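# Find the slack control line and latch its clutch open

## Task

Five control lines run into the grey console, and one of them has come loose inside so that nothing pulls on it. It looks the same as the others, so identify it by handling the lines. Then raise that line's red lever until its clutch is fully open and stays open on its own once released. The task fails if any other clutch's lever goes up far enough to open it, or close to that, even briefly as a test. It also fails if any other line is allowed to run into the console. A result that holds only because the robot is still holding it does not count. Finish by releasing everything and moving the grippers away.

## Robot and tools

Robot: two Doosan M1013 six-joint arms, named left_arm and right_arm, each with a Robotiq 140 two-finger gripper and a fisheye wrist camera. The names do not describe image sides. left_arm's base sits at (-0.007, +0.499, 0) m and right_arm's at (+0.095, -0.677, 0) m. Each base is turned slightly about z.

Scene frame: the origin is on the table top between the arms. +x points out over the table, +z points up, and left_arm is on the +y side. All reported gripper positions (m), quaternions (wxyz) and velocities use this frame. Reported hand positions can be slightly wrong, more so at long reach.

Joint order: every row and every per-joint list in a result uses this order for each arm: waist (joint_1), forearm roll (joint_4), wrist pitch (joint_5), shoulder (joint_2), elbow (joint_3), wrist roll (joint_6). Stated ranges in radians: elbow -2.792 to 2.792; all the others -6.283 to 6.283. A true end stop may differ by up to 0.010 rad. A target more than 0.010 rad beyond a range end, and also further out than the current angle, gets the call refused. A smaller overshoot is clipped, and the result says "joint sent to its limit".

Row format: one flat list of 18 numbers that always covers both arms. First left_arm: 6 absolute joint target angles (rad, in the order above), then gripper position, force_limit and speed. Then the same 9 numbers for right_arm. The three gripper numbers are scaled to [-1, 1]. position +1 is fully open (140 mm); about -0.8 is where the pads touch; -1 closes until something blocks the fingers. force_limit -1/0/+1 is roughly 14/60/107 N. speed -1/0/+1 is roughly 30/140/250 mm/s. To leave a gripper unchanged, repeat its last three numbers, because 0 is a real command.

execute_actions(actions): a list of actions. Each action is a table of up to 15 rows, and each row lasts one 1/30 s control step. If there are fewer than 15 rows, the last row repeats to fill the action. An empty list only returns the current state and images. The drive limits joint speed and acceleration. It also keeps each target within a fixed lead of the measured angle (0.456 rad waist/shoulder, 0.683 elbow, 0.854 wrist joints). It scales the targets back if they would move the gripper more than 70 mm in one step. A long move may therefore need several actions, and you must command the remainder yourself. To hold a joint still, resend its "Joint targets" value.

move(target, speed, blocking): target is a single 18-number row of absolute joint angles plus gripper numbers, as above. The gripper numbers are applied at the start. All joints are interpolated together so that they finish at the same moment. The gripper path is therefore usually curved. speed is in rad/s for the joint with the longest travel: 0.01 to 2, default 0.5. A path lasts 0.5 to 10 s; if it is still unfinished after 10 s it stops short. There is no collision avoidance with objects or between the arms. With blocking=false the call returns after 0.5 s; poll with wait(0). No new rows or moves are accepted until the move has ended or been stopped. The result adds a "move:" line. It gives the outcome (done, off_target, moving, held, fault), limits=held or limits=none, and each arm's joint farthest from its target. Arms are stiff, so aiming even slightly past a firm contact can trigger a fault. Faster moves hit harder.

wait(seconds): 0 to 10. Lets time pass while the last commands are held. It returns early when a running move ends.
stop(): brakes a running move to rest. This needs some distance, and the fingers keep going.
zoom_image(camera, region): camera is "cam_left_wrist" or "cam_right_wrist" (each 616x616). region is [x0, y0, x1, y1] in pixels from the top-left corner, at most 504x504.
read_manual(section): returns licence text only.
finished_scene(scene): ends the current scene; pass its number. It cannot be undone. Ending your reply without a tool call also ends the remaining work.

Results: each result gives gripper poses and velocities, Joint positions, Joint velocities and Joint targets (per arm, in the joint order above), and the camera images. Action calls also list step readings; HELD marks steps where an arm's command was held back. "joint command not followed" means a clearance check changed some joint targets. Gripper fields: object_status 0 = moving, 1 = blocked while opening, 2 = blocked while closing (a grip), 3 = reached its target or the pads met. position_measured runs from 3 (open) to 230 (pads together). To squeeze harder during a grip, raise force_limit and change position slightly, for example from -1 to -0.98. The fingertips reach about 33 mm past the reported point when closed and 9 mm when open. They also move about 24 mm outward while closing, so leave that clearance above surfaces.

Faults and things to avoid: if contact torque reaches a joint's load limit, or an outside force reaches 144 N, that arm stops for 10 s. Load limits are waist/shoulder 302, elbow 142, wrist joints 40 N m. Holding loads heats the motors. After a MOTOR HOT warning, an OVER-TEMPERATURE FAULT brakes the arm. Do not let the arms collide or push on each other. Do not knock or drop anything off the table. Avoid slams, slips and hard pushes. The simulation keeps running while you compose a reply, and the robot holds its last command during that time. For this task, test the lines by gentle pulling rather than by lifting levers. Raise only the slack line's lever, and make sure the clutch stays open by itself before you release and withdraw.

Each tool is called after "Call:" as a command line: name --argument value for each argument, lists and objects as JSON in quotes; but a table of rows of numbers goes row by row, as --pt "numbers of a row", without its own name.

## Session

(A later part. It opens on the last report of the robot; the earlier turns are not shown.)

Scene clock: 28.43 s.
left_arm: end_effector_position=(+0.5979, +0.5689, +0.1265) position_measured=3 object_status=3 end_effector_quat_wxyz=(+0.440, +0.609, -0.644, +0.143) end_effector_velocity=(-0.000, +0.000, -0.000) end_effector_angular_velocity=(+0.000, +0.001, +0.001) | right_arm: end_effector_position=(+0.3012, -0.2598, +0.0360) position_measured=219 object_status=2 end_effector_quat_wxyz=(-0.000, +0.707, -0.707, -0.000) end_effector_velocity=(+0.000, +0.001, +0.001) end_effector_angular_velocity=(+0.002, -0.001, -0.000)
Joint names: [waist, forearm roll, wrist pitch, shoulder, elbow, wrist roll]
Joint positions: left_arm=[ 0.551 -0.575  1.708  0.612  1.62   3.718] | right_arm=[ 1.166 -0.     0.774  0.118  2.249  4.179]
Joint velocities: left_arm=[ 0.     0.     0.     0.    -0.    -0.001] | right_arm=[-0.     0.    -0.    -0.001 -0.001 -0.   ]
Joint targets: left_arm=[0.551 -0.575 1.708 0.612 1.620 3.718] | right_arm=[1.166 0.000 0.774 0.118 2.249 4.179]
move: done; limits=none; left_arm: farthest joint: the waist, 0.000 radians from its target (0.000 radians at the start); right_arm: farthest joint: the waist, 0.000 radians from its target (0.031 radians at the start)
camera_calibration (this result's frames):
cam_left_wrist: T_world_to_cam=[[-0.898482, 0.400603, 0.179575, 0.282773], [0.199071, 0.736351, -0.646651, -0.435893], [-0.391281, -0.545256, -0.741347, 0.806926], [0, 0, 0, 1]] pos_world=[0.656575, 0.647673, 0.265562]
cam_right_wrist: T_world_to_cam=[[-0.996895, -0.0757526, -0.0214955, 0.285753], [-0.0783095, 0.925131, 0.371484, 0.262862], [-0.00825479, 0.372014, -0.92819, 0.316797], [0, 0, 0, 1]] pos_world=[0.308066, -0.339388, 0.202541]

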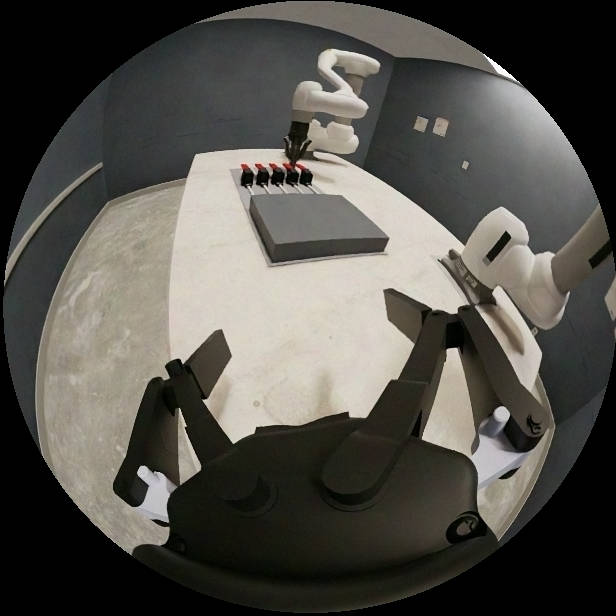

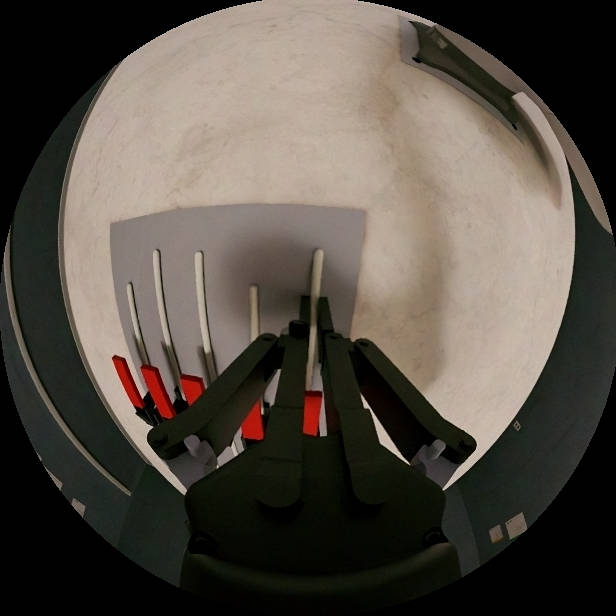

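Call:
move --target '[0.551,-0.575,1.708,0.612,1.62,3.718,1,0,0, 1.1657,0,0.964,-0.002,2.18,4.179,-0.3,-1,0]'

Call:
move --target '[0.551,-0.575,1.708,0.612,1.62,3.718,1,0,0, 1.3546,0,1.0486,0.3667,1.7263,4.368,-0.3,-1,0]'

Call:
move --target '[0.551,-0.575,1.708,0.612,1.62,3.718,1,0,0, 1.3546,0,0.9145,0.4397,1.7874,4.368,-0.3,-1,0]' --speed 0.2

Call:
move --target '[0.551,-0.575,1.708,0.612,1.62,3.718,1,0,0, 1.3546,0,0.9145,0.4397,1.7874,4.368,-1,-1,0]'

Call:
move --target '[0.551,-0.575,1.708,0.612,1.62,3.718,1,0,0, 1.3546,0,0.98,0.403,1.757,4.368,-1,-1,0]' --speed 0.05

Scene clock: 29.93 s.
left_arm: end_effector_position=(+0.5979, +0.5689, +0.1265) position_measured=3 object_status=3 end_effector_quat_wxyz=(+0.440, +0.609, -0.644, +0.143) end_effector_velocity=(+0.000, +0.000, -0.000) end_effector_angular_velocity=(-0.000, -0.000, +0.000) | right_arm: end_effector_position=(+0.2981, -0.2652, +0.1210) position_measured=167 object_status=3 end_effector_quat_wxyz=(+0.000, +0.707, -0.707, +0.000) end_effector_velocity=(+0.000, +0.001, +0.001) end_effector_angular_velocity=(+0.001, -0.001, +0.000)
Joint names: [waist, forearm roll, wrist pitch, shoulder, elbow, wrist roll]
Joint positions: left_arm=[ 0.551 -0.575  1.708  0.612  1.62   3.718] | right_arm=[ 1.166  0.     0.964 -0.002  2.18   4.179]
Joint velocities: left_arm=[ 0.     0.    -0.001  0.001 -0.     0.001] | right_arm=[ 0.    -0.     0.     0.    -0.002  0.   ]
Joint targets: left_arm=[0.551 -0.575 1.708 0.612 1.620 3.718] | right_arm=[1.166 0.000 0.964 -0.002 2.180 4.179]
move: done; limits=none; left_arm: farthest joint: the waist, 0.000 radians from its target (0.000 radians at the start); right_arm: farthest joint: the waist, 0.000 radians from its target (0.000 radians at the start)
camera_calibration (this result's frames):
cam_left_wrist: T_world_to_cam=[[-0.898482, 0.400602, 0.179575, 0.282773], [0.199071, 0.736351, -0.646651, -0.435893], [-0.391281, -0.545257, -0.741347, 0.806927], [0, 0, 0, 1]] pos_world=[0.656575, 0.647672, 0.265562]
cam_right_wrist: T_world_to_cam=[[-0.996906, -0.0757098, -0.0211367, 0.284013], [-0.0781401, 0.925311, 0.37107, 0.236017], [-0.00853564, 0.371574, -0.928364, 0.397658], [0, 0, 0, 1]] pos_world=[0.30497, -0.344646, 0.287595]

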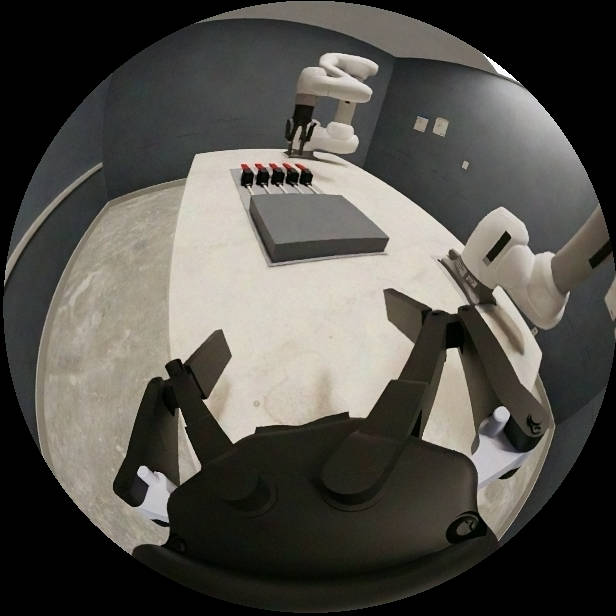

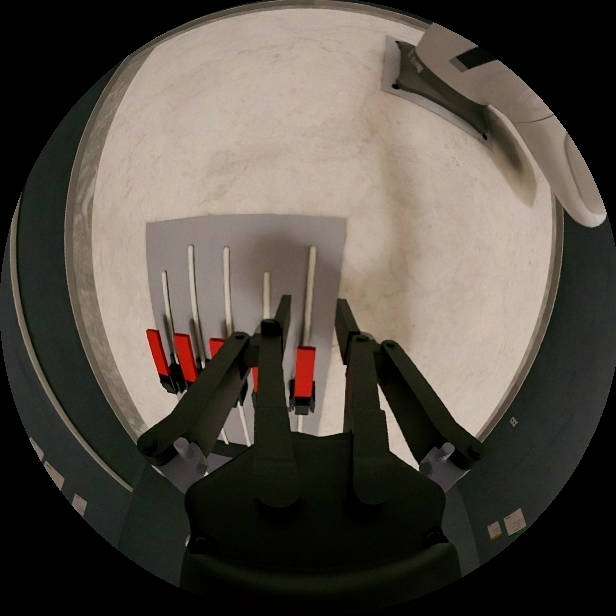

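Scene clock: 31.27 s.
left_arm: end_effector_position=(+0.5979, +0.5689, +0.1265) position_measured=3 object_status=3 end_effector_quat_wxyz=(+0.440, +0.609, -0.644, +0.143) end_effector_velocity=(-0.000, +0.001, +0.000) end_effector_angular_velocity=(+0.000, -0.000, +0.001) | right_arm: end_effector_position=(+0.3012, +0.0001, +0.1200) position_measured=167 object_status=3 end_effector_quat_wxyz=(-0.000, +0.707, -0.707, +0.000) end_effector_velocity=(-0.000, +0.000, +0.000) end_effector_angular_velocity=(+0.000, -0.000, +0.000)
Joint names: [waist, forearm roll, wrist pitch, shoulder, elbow, wrist roll]
Joint positions: left_arm=[ 0.551 -0.575  1.708  0.612  1.62   3.718] | right_arm=[ 1.355 -0.     1.049  0.367  1.726  4.368]
Joint velocities: left_arm=[ 0.001  0.     0.001 -0.001  0.     0.   ] | right_arm=[ 0. -0. -0.  0. -0.  0.]
Joint targets: left_arm=[0.551 -0.575 1.708 0.612 1.620 3.718] | right_arm=[1.355 0.000 1.049 0.367 1.726 4.368]
move: done; limits=none; left_arm: farthest joint: the waist, 0.000 radians from its target (0.000 radians at the start); right_arm: farthest joint: the waist, 0.000 radians from its target (0.189 radians at the start)
camera_calibration (this result's frames):
cam_left_wrist: T_world_to_cam=[[-0.898482, 0.400603, 0.179575, 0.282773], [0.199071, 0.736351, -0.646651, -0.435893], [-0.391281, -0.545256, -0.741347, 0.806926], [0, 0, 0, 1]] pos_world=[0.656575, 0.647673, 0.265562]
cam_right_wrist: T_world_to_cam=[[-0.996906, -0.0756199, -0.0214557, 0.307276], [-0.0781719, 0.925163, 0.371432, -0.0088076], [-0.00823765, 0.37196, -0.928212, 0.298078], [0, 0, 0, 1]] pos_world=[0.308092, -0.0794886, 0.286544]

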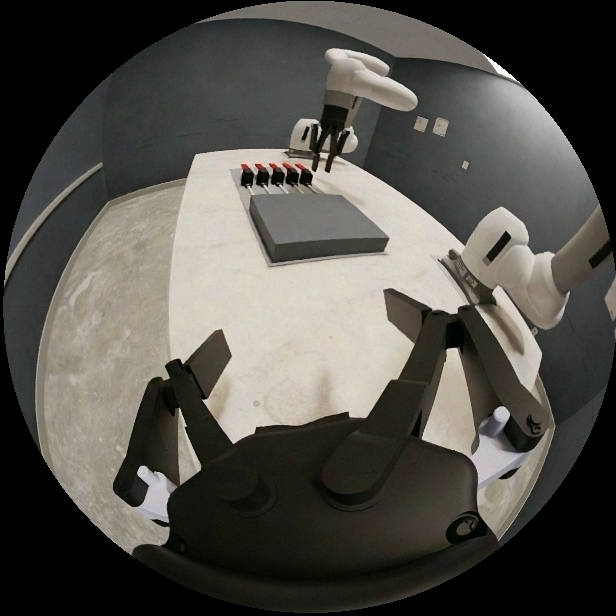

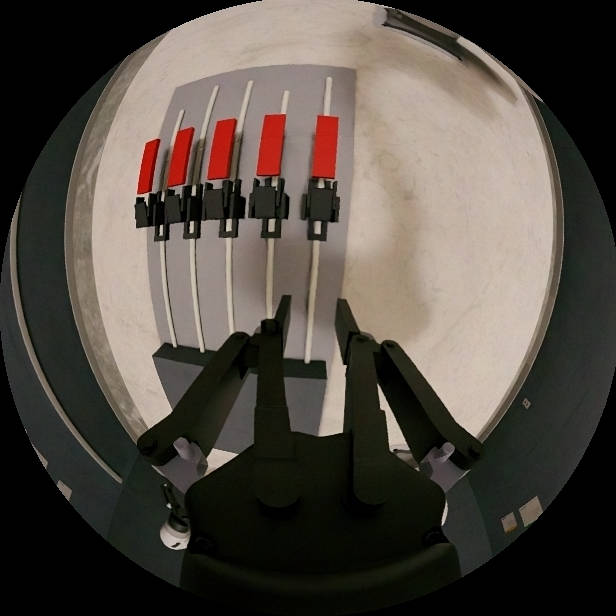

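Scene clock: 32.30 s.
left_arm: end_effector_position=(+0.5979, +0.5689, +0.1265) position_measured=3 object_status=3 end_effector_quat_wxyz=(+0.440, +0.609, -0.644, +0.143) end_effector_velocity=(+0.000, +0.000, +0.000) end_effector_angular_velocity=(+0.000, -0.001, -0.000) | right_arm: end_effector_position=(+0.3012, +0.0001, +0.0399) position_measured=167 object_status=3 end_effector_quat_wxyz=(-0.000, +0.707, -0.707, -0.000) end_effector_velocity=(-0.000, -0.001, -0.001) end_effector_angular_velocity=(-0.002, +0.000, +0.000)
Joint names: [waist, forearm roll, wrist pitch, shoulder, elbow, wrist roll]
Joint positions: left_arm=[ 0.551 -0.575  1.708  0.612  1.62   3.718] | right_arm=[ 1.355 -0.     0.915  0.44   1.787  4.368]
Joint velocities: left_arm=[ 0.     0.    -0.    -0.     0.     0.001] | right_arm=[-0.    -0.001 -0.     0.     0.002 -0.   ]
Joint targets: left_arm=[0.551 -0.575 1.708 0.612 1.620 3.718] | right_arm=[1.355 0.000 0.914 0.440 1.787 4.368]
move: done; limits=none; left_arm: farthest joint: the waist, 0.000 radians from its target (0.000 radians at the start); right_arm: farthest joint: the waist, 0.000 radians from its target (0.000 radians at the start)
camera_calibration (this result's frames):
cam_left_wrist: T_world_to_cam=[[-0.898482, 0.400603, 0.179575, 0.282773], [0.199071, 0.736351, -0.646651, -0.435893], [-0.391281, -0.545257, -0.741347, 0.806927], [0, 0, 0, 1]] pos_world=[0.656575, 0.647673, 0.265562]
cam_right_wrist: T_world_to_cam=[[-0.996903, -0.0756498, -0.0214773, 0.305556], [-0.0782075, 0.925146, 0.371469, 0.0208683], [-0.00823191, 0.371998, -0.928197, 0.223788], [0, 0, 0, 1]] pos_world=[0.308084, -0.0794396, 0.206529]

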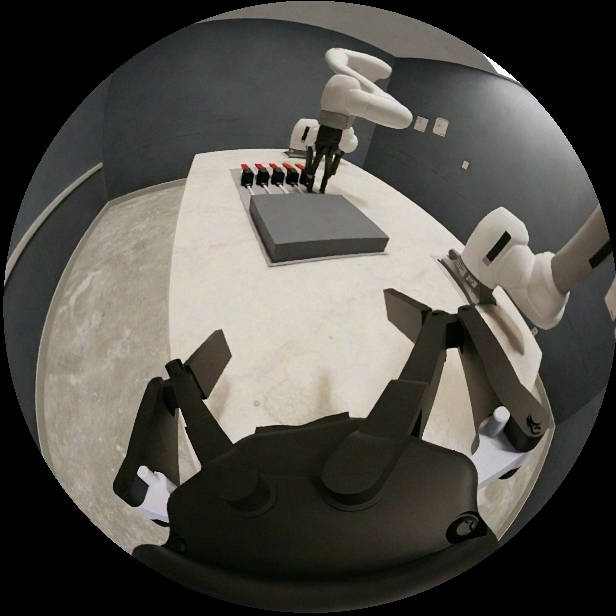

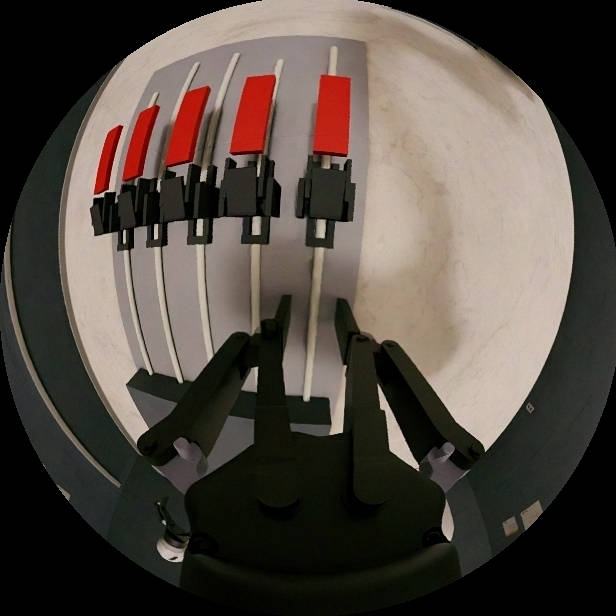

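Scene clock: 33.00 s.
left_arm: end_effector_position=(+0.5979, +0.5689, +0.1265) position_measured=3 object_status=3 end_effector_quat_wxyz=(+0.440, +0.609, -0.644, +0.143) end_effector_velocity=(-0.000, +0.001, +0.000) end_effector_angular_velocity=(+0.001, -0.001, +0.000) | right_arm: end_effector_position=(+0.3012, +0.0001, +0.0399) position_measured=219 object_status=2 end_effector_quat_wxyz=(-0.000, +0.707, -0.707, +0.000) end_effector_velocity=(+0.000, +0.000, -0.000) end_effector_angular_velocity=(-0.000, -0.000, +0.000)
Joint names: [waist, forearm roll, wrist pitch, shoulder, elbow, wrist roll]
Joint positions: left_arm=[ 0.551 -0.575  1.708  0.612  1.62   3.718] | right_arm=[ 1.355 -0.     0.914  0.44   1.787  4.368]
Joint velocities: left_arm=[ 0.001  0.001 -0.    -0.001 -0.     0.   ] | right_arm=[ 0. -0. -0.  0. -0. -0.]
Joint targets: left_arm=[0.551 -0.575 1.708 0.612 1.620 3.718] | right_arm=[1.355 0.000 0.914 0.440 1.787 4.368]
move: done; limits=none; left_arm: farthest joint: the waist, 0.000 radians from its target (0.000 radians at the start); right_arm: farthest joint: the waist, 0.000 radians from its target (0.000 radians at the start)
camera_calibration (this result's frames):
cam_left_wrist: T_world_to_cam=[[-0.898482, 0.400602, 0.179575, 0.282773], [0.199071, 0.736351, -0.646651, -0.435893], [-0.391281, -0.545257, -0.741347, 0.806927], [0, 0, 0, 1]] pos_world=[0.656575, 0.647673, 0.265562]
cam_right_wrist: T_world_to_cam=[[-0.996903, -0.0756506, -0.021457, 0.305546], [-0.078201, 0.925163, 0.371427, 0.0208966], [-0.0082475, 0.371955, -0.928214, 0.223765], [0, 0, 0, 1]] pos_world=[0.30808, -0.0794486, 0.206497]

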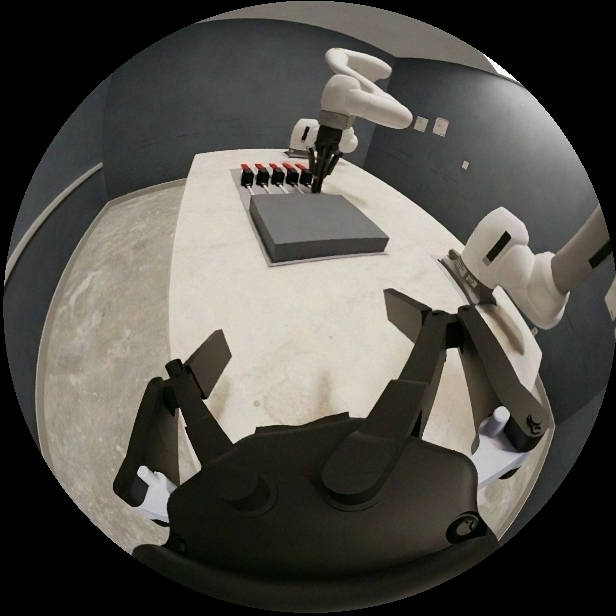

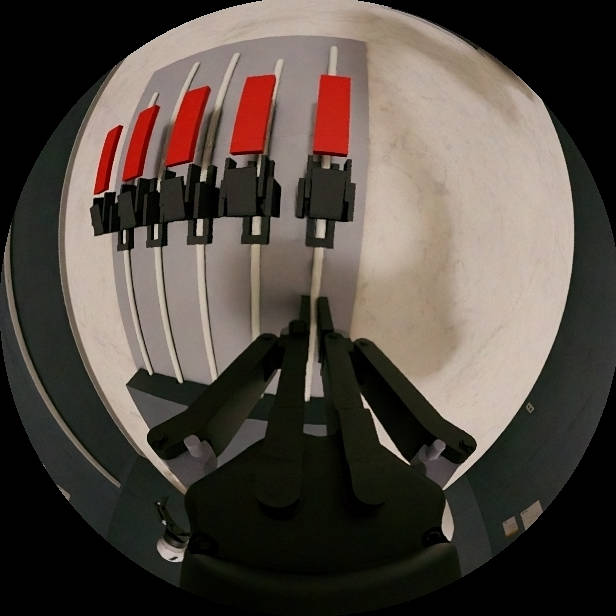

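Scene clock: 34.57 s.
left_arm: end_effector_position=(+0.5979, +0.5689, +0.1265) position_measured=3 object_status=3 end_effector_quat_wxyz=(+0.440, +0.609, -0.644, +0.143) end_effector_velocity=(-0.000, +0.001, +0.000) end_effector_angular_velocity=(-0.000, -0.000, +0.000) | right_arm: end_effector_position=(+0.3018, +0.0016, +0.0797) position_measured=230 object_status=3 end_effector_quat_wxyz=(-0.001, +0.707, -0.707, -0.000) end_effector_velocity=(-0.000, -0.000, -0.000) end_effector_angular_velocity=(-0.001, -0.000, +0.000)
Joint names: [waist, forearm roll, wrist pitch, shoulder, elbow, wrist roll]
Joint positions: left_arm=[ 0.551 -0.575  1.708  0.612  1.62   3.718] | right_arm=[ 1.355 -0.     0.98   0.403  1.757  4.368]
Joint velocities: left_arm=[ 0.001 -0.     0.    -0.    -0.     0.001] | right_arm=[-0.    -0.     0.     0.     0.001  0.   ]
Joint targets: left_arm=[0.551 -0.575 1.708 0.612 1.620 3.718] | right_arm=[1.355 0.000 0.980 0.403 1.757 4.368]
move: done; limits=none; left_arm: farthest joint: the waist, 0.000 radians from its target (0.000 radians at the start); right_arm: farthest joint: the waist, 0.000 radians from its target (0.000 radians at the start)
camera_calibration (this result's frames):
cam_left_wrist: T_world_to_cam=[[-0.898482, 0.400602, 0.179575, 0.282773], [0.199071, 0.736351, -0.646651, -0.435893], [-0.391281, -0.545257, -0.741347, 0.806927], [0, 0, 0, 1]] pos_world=[0.656575, 0.647673, 0.265562]
cam_right_wrist: T_world_to_cam=[[-0.996892, -0.0756198, -0.0220986, 0.307111], [-0.0784, 0.924612, 0.372755, 0.00470994], [-0.00775501, 0.373329, -0.927667, 0.259897], [0, 0, 0, 1]] pos_world=[0.308541, -0.0781583, 0.246129]

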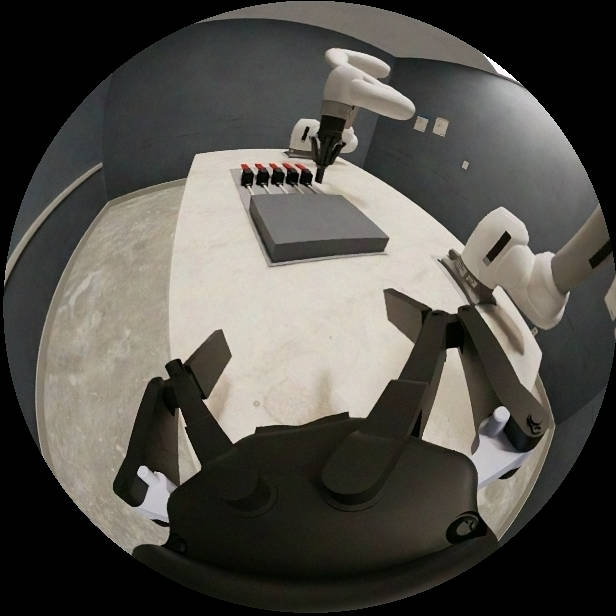

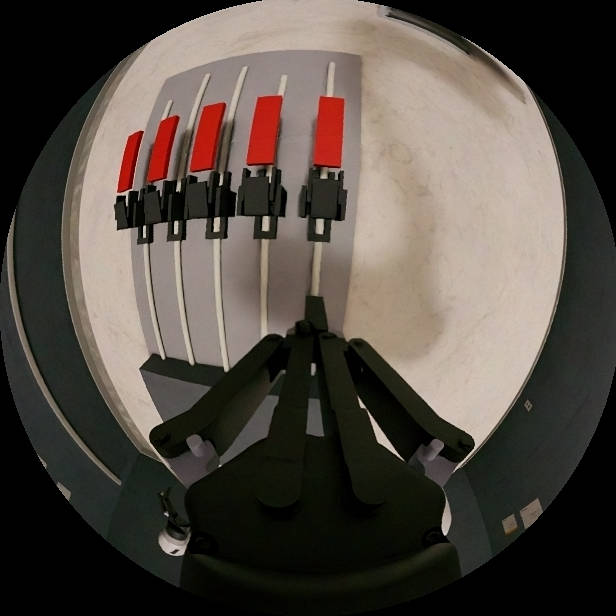

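Call:
move --target '[0.551,-0.575,1.708,0.612,1.62,3.718,1,0,0, 1.2723,0,0.98,0.403,1.757,4.286,-0.3,-1,0]'

Call:
move --target '[0.551,-0.575,1.708,0.612,1.62,3.718,1,0,0, 1.2723,0,0.9145,0.4397,1.7874,4.286,-0.3,-1,0]' --speed 0.2

Call:
move --target '[0.551,-0.575,1.708,0.612,1.62,3.718,1,0,0, 1.2723,0,0.9145,0.4397,1.7874,4.286,-1,-1,0]'

Call:
move --target '[0.551,-0.575,1.708,0.612,1.62,3.718,1,0,0, 1.2723,0,0.98,0.403,1.757,4.286,-1,-1,0]' --speed 0.05

Scene clock: 35.77 s.
left_arm: end_effector_position=(+0.5979, +0.5689, +0.1265) position_measured=3 object_status=3 end_effector_quat_wxyz=(+0.440, +0.609, -0.644, +0.143) end_effector_velocity=(+0.000, +0.000, +0.000) end_effector_angular_velocity=(+0.000, -0.001, +0.000) | right_arm: end_effector_position=(+0.3568, -0.0176, +0.0797) position_measured=167 object_status=3 end_effector_quat_wxyz=(-0.001, +0.707, -0.707, -0.000) end_effector_velocity=(-0.000, -0.001, -0.000) end_effector_angular_velocity=(-0.001, +0.001, -0.001)
Joint names: [waist, forearm roll, wrist pitch, shoulder, elbow, wrist roll]
Joint positions: left_arm=[ 0.551 -0.575  1.708  0.612  1.62   3.718] | right_arm=[1.272 0.    0.98  0.403 1.757 4.286]
Joint velocities: left_arm=[ 0. -0. -0. -0. -0.  0.] | right_arm=[-0.     0.    -0.    -0.     0.001 -0.   ]
Joint targets: left_arm=[0.551 -0.575 1.708 0.612 1.620 3.718] | right_arm=[1.272 0.000 0.980 0.403 1.757 4.286]
move: done; limits=none; left_arm: farthest joint: the waist, 0.000 radians from its target (0.000 radians at the start); right_arm: farthest joint: the waist, 0.000 radians from its target (0.082 radians at the start)
camera_calibration (this result's frames):
cam_left_wrist: T_world_to_cam=[[-0.898482, 0.400602, 0.179575, 0.282773], [0.199071, 0.736351, -0.646651, -0.435893], [-0.391281, -0.545257, -0.741347, 0.806927], [0, 0, 0, 1]] pos_world=[0.656575, 0.647672, 0.265562]
cam_right_wrist: T_world_to_cam=[[-0.99691, -0.0753499, -0.0222161, 0.360546], [-0.0781936, 0.924635, 0.37274, 0.0267418], [-0.00754418, 0.373326, -0.92767, 0.267466], [0, 0, 0, 1]] pos_world=[0.363541, -0.0974111, 0.246162]

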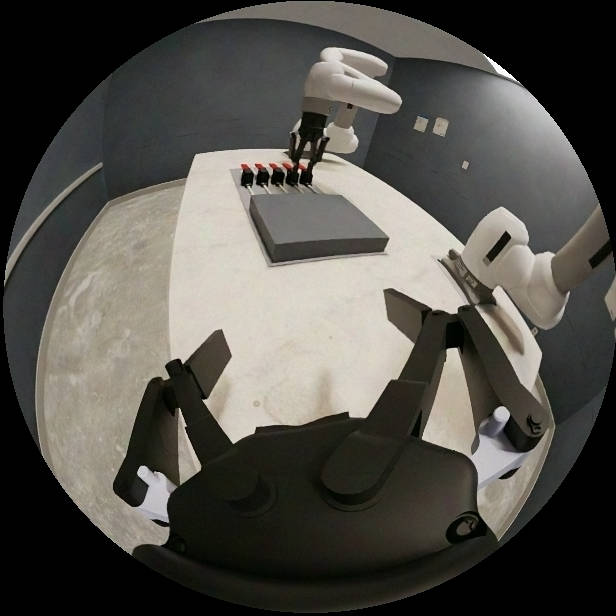

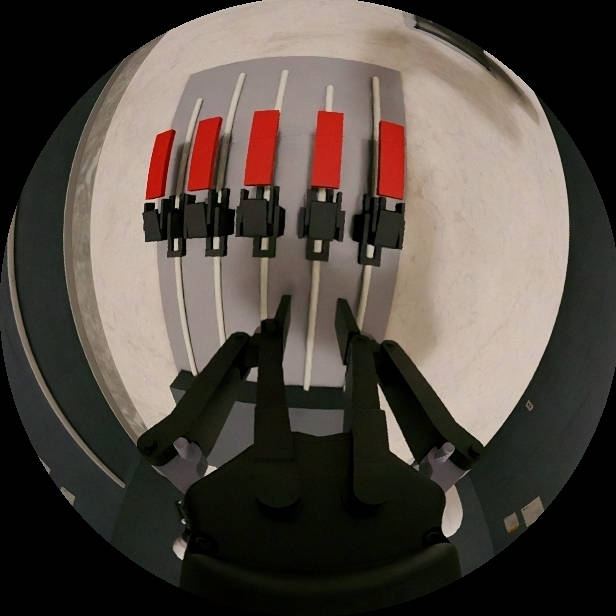

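Scene clock: 36.53 s.
left_arm: end_effector_position=(+0.5979, +0.5689, +0.1265) position_measured=3 object_status=3 end_effector_quat_wxyz=(+0.440, +0.609, -0.644, +0.143) end_effector_velocity=(-0.000, +0.001, -0.000) end_effector_angular_velocity=(-0.000, -0.000, +0.001) | right_arm: end_effector_position=(+0.3562, -0.0191, +0.0399) position_measured=167 object_status=3 end_effector_quat_wxyz=(-0.000, +0.707, -0.707, -0.000) end_effector_velocity=(-0.001, -0.001, -0.001) end_effector_angular_velocity=(-0.002, +0.001, +0.000)
Joint names: [waist, forearm roll, wrist pitch, shoulder, elbow, wrist roll]
Joint positions: left_arm=[ 0.551 -0.575  1.708  0.612  1.62   3.718] | right_arm=[1.272 0.    0.915 0.44  1.787 4.286]
Joint velocities: left_arm=[ 0.001 -0.    -0.     0.    -0.     0.   ] | right_arm=[-0.    -0.    -0.     0.     0.002 -0.   ]
Joint targets: left_arm=[0.551 -0.575 1.708 0.612 1.620 3.718] | right_arm=[1.272 0.000 0.914 0.440 1.787 4.286]
move: done; limits=none; left_arm: farthest joint: the waist, 0.000 radians from its target (0.000 radians at the start); right_arm: farthest joint: the waist, 0.000 radians from its target (0.000 radians at the start)
camera_calibration (this result's frames):
cam_left_wrist: T_world_to_cam=[[-0.898482, 0.400603, 0.179575, 0.282773], [0.199071, 0.736351, -0.646651, -0.435893], [-0.39128, -0.545257, -0.741347, 0.806926], [0, 0, 0, 1]] pos_world=[0.656575, 0.647673, 0.265562]
cam_right_wrist: T_world_to_cam=[[-0.996928, -0.0753306, -0.0214636, 0.358898], [-0.077906, 0.925169, 0.371473, 0.0428511], [-0.00812584, 0.372004, -0.928196, 0.231356], [0, 0, 0, 1]] pos_world=[0.363013, -0.0986739, 0.206529]

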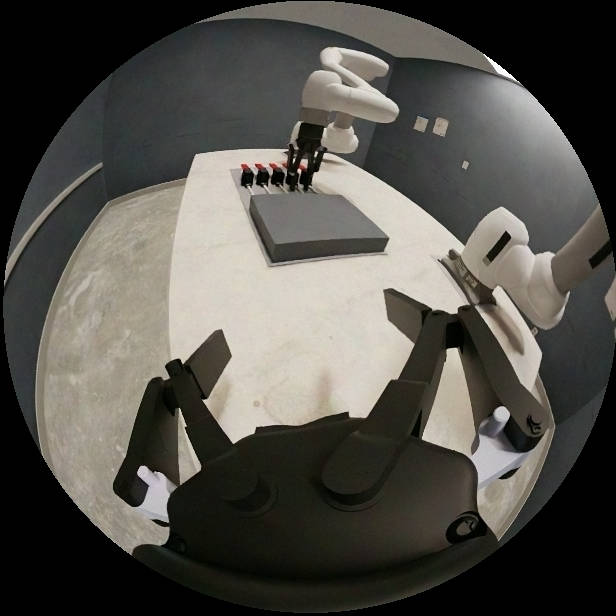

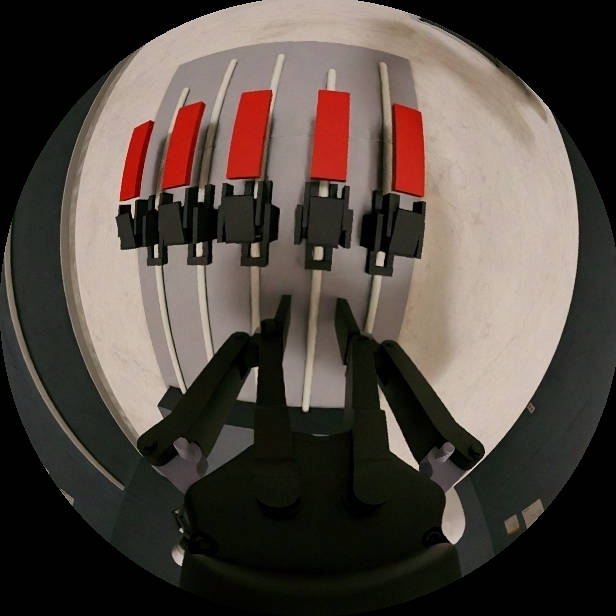

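Scene clock: 37.23 s.
left_arm: end_effector_position=(+0.5979, +0.5689, +0.1265) position_measured=3 object_status=3 end_effector_quat_wxyz=(+0.440, +0.609, -0.644, +0.143) end_effector_velocity=(+0.000, +0.001, +0.000) end_effector_angular_velocity=(+0.001, -0.001, +0.001) | right_arm: end_effector_position=(+0.3562, -0.0191, +0.0399) position_measured=219 object_status=2 end_effector_quat_wxyz=(+0.000, +0.707, -0.707, -0.000) end_effector_velocity=(-0.000, -0.001, -0.000) end_effector_angular_velocity=(-0.001, +0.000, -0.000)
Joint names: [waist, forearm roll, wrist pitch, shoulder, elbow, wrist roll]
Joint positions: left_arm=[ 0.551 -0.575  1.708  0.612  1.62   3.718] | right_arm=[1.272 0.    0.914 0.44  1.787 4.286]
Joint velocities: left_arm=[ 0.001 -0.    -0.001 -0.001  0.    -0.   ] | right_arm=[ 0.    -0.001  0.    -0.     0.001  0.   ]
Joint targets: left_arm=[0.551 -0.575 1.708 0.612 1.620 3.718] | right_arm=[1.272 0.000 0.914 0.440 1.787 4.286]
move: done; limits=none; left_arm: farthest joint: the waist, 0.000 radians from its target (0.000 radians at the start); right_arm: farthest joint: the waist, 0.000 radians from its target (0.000 radians at the start)
camera_calibration (this result's frames):
cam_left_wrist: T_world_to_cam=[[-0.898482, 0.400602, 0.179575, 0.282773], [0.199071, 0.736351, -0.646651, -0.435893], [-0.391281, -0.545257, -0.741347, 0.806926], [0, 0, 0, 1]] pos_world=[0.656575, 0.647672, 0.265562]
cam_right_wrist: T_world_to_cam=[[-0.996928, -0.0753324, -0.0214406, 0.358887], [-0.0778996, 0.925186, 0.371434, 0.0428786], [-0.00814447, 0.371963, -0.928212, 0.231335], [0, 0, 0, 1]] pos_world=[0.363009, -0.0986829, 0.206496]

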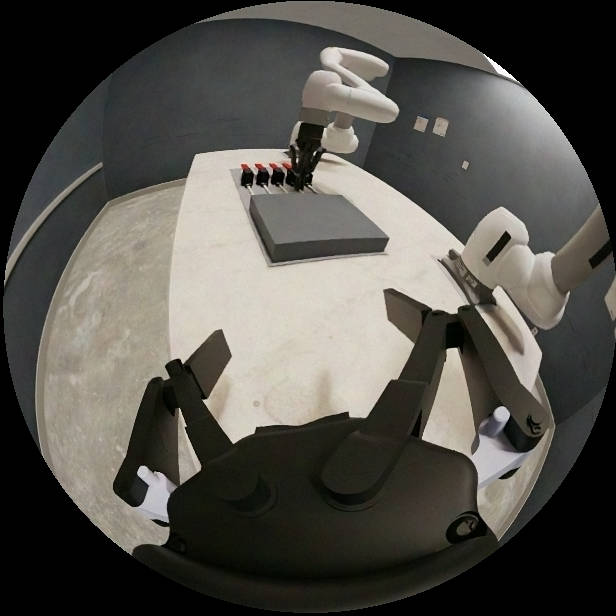

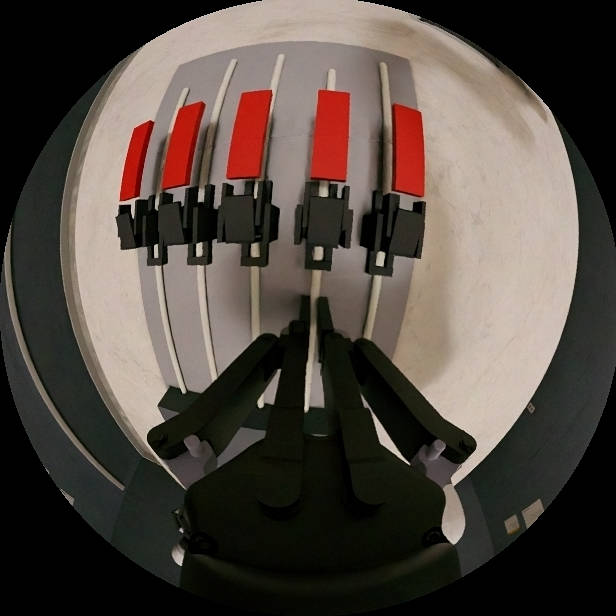

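Scene clock: 38.80 s.
left_arm: end_effector_position=(+0.5979, +0.5689, +0.1265) position_measured=3 object_status=3 end_effector_quat_wxyz=(+0.440, +0.609, -0.644, +0.143) end_effector_velocity=(+0.000, -0.001, +0.000) end_effector_angular_velocity=(+0.000, -0.001, -0.001) | right_arm: end_effector_position=(+0.3569, -0.0176, +0.0797) position_measured=230 object_status=3 end_effector_quat_wxyz=(-0.001, +0.707, -0.707, -0.000) end_effector_velocity=(+0.000, +0.000, +0.001) end_effector_angular_velocity=(+0.001, -0.000, -0.000)
Joint names: [waist, forearm roll, wrist pitch, shoulder, elbow, wrist roll]
Joint positions: left_arm=[ 0.551 -0.575  1.708  0.612  1.62   3.718] | right_arm=[ 1.272 -0.     0.98   0.403  1.757  4.286]
Joint velocities: left_arm=[-0.001 -0.    -0.    -0.     0.     0.   ] | right_arm=[ 0.     0.     0.    -0.001 -0.001  0.   ]
Joint targets: left_arm=[0.551 -0.575 1.708 0.612 1.620 3.718] | right_arm=[1.272 0.000 0.980 0.403 1.757 4.286]
move: done; limits=none; left_arm: farthest joint: the waist, 0.000 radians from its target (0.000 radians at the start); right_arm: farthest joint: the waist, 0.000 radians from its target (0.000 radians at the start)
camera_calibration (this result's frames):
cam_left_wrist: T_world_to_cam=[[-0.898482, 0.400602, 0.179575, 0.282773], [0.199071, 0.736351, -0.646651, -0.435893], [-0.39128, -0.545257, -0.741347, 0.806927], [0, 0, 0, 1]] pos_world=[0.656575, 0.647673, 0.265562]
cam_right_wrist: T_world_to_cam=[[-0.996914, -0.0753009, -0.0222054, 0.360589], [-0.0781445, 0.924654, 0.372704, 0.0267735], [-0.00753258, 0.373289, -0.927685, 0.267445], [0, 0, 0, 1]] pos_world=[0.363582, -0.0974378, 0.246133]

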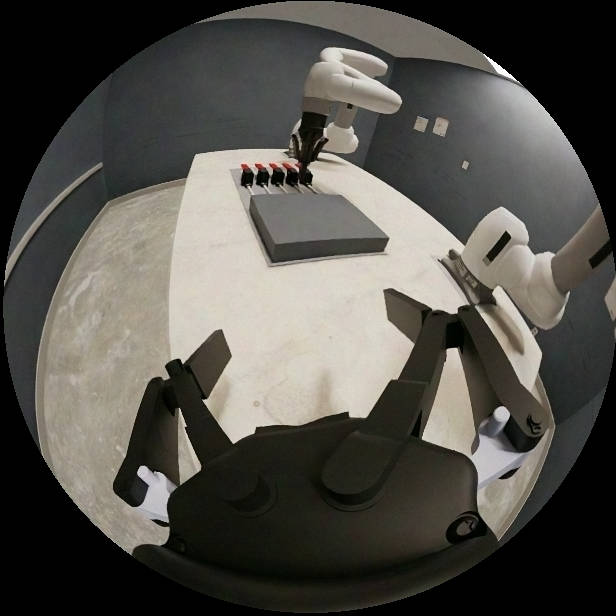

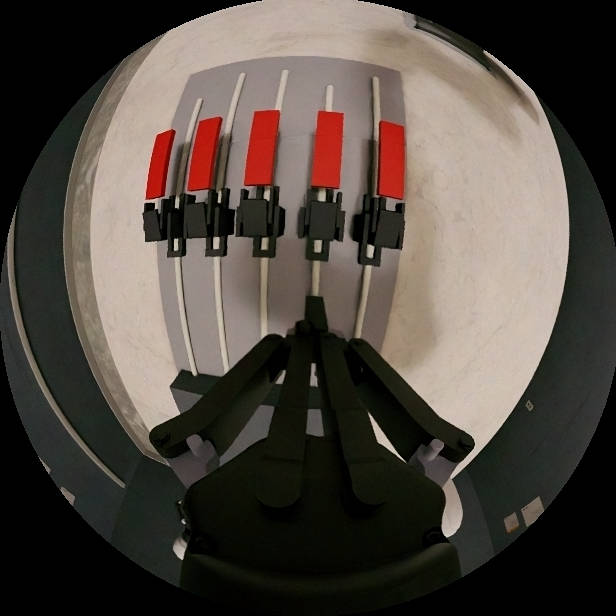

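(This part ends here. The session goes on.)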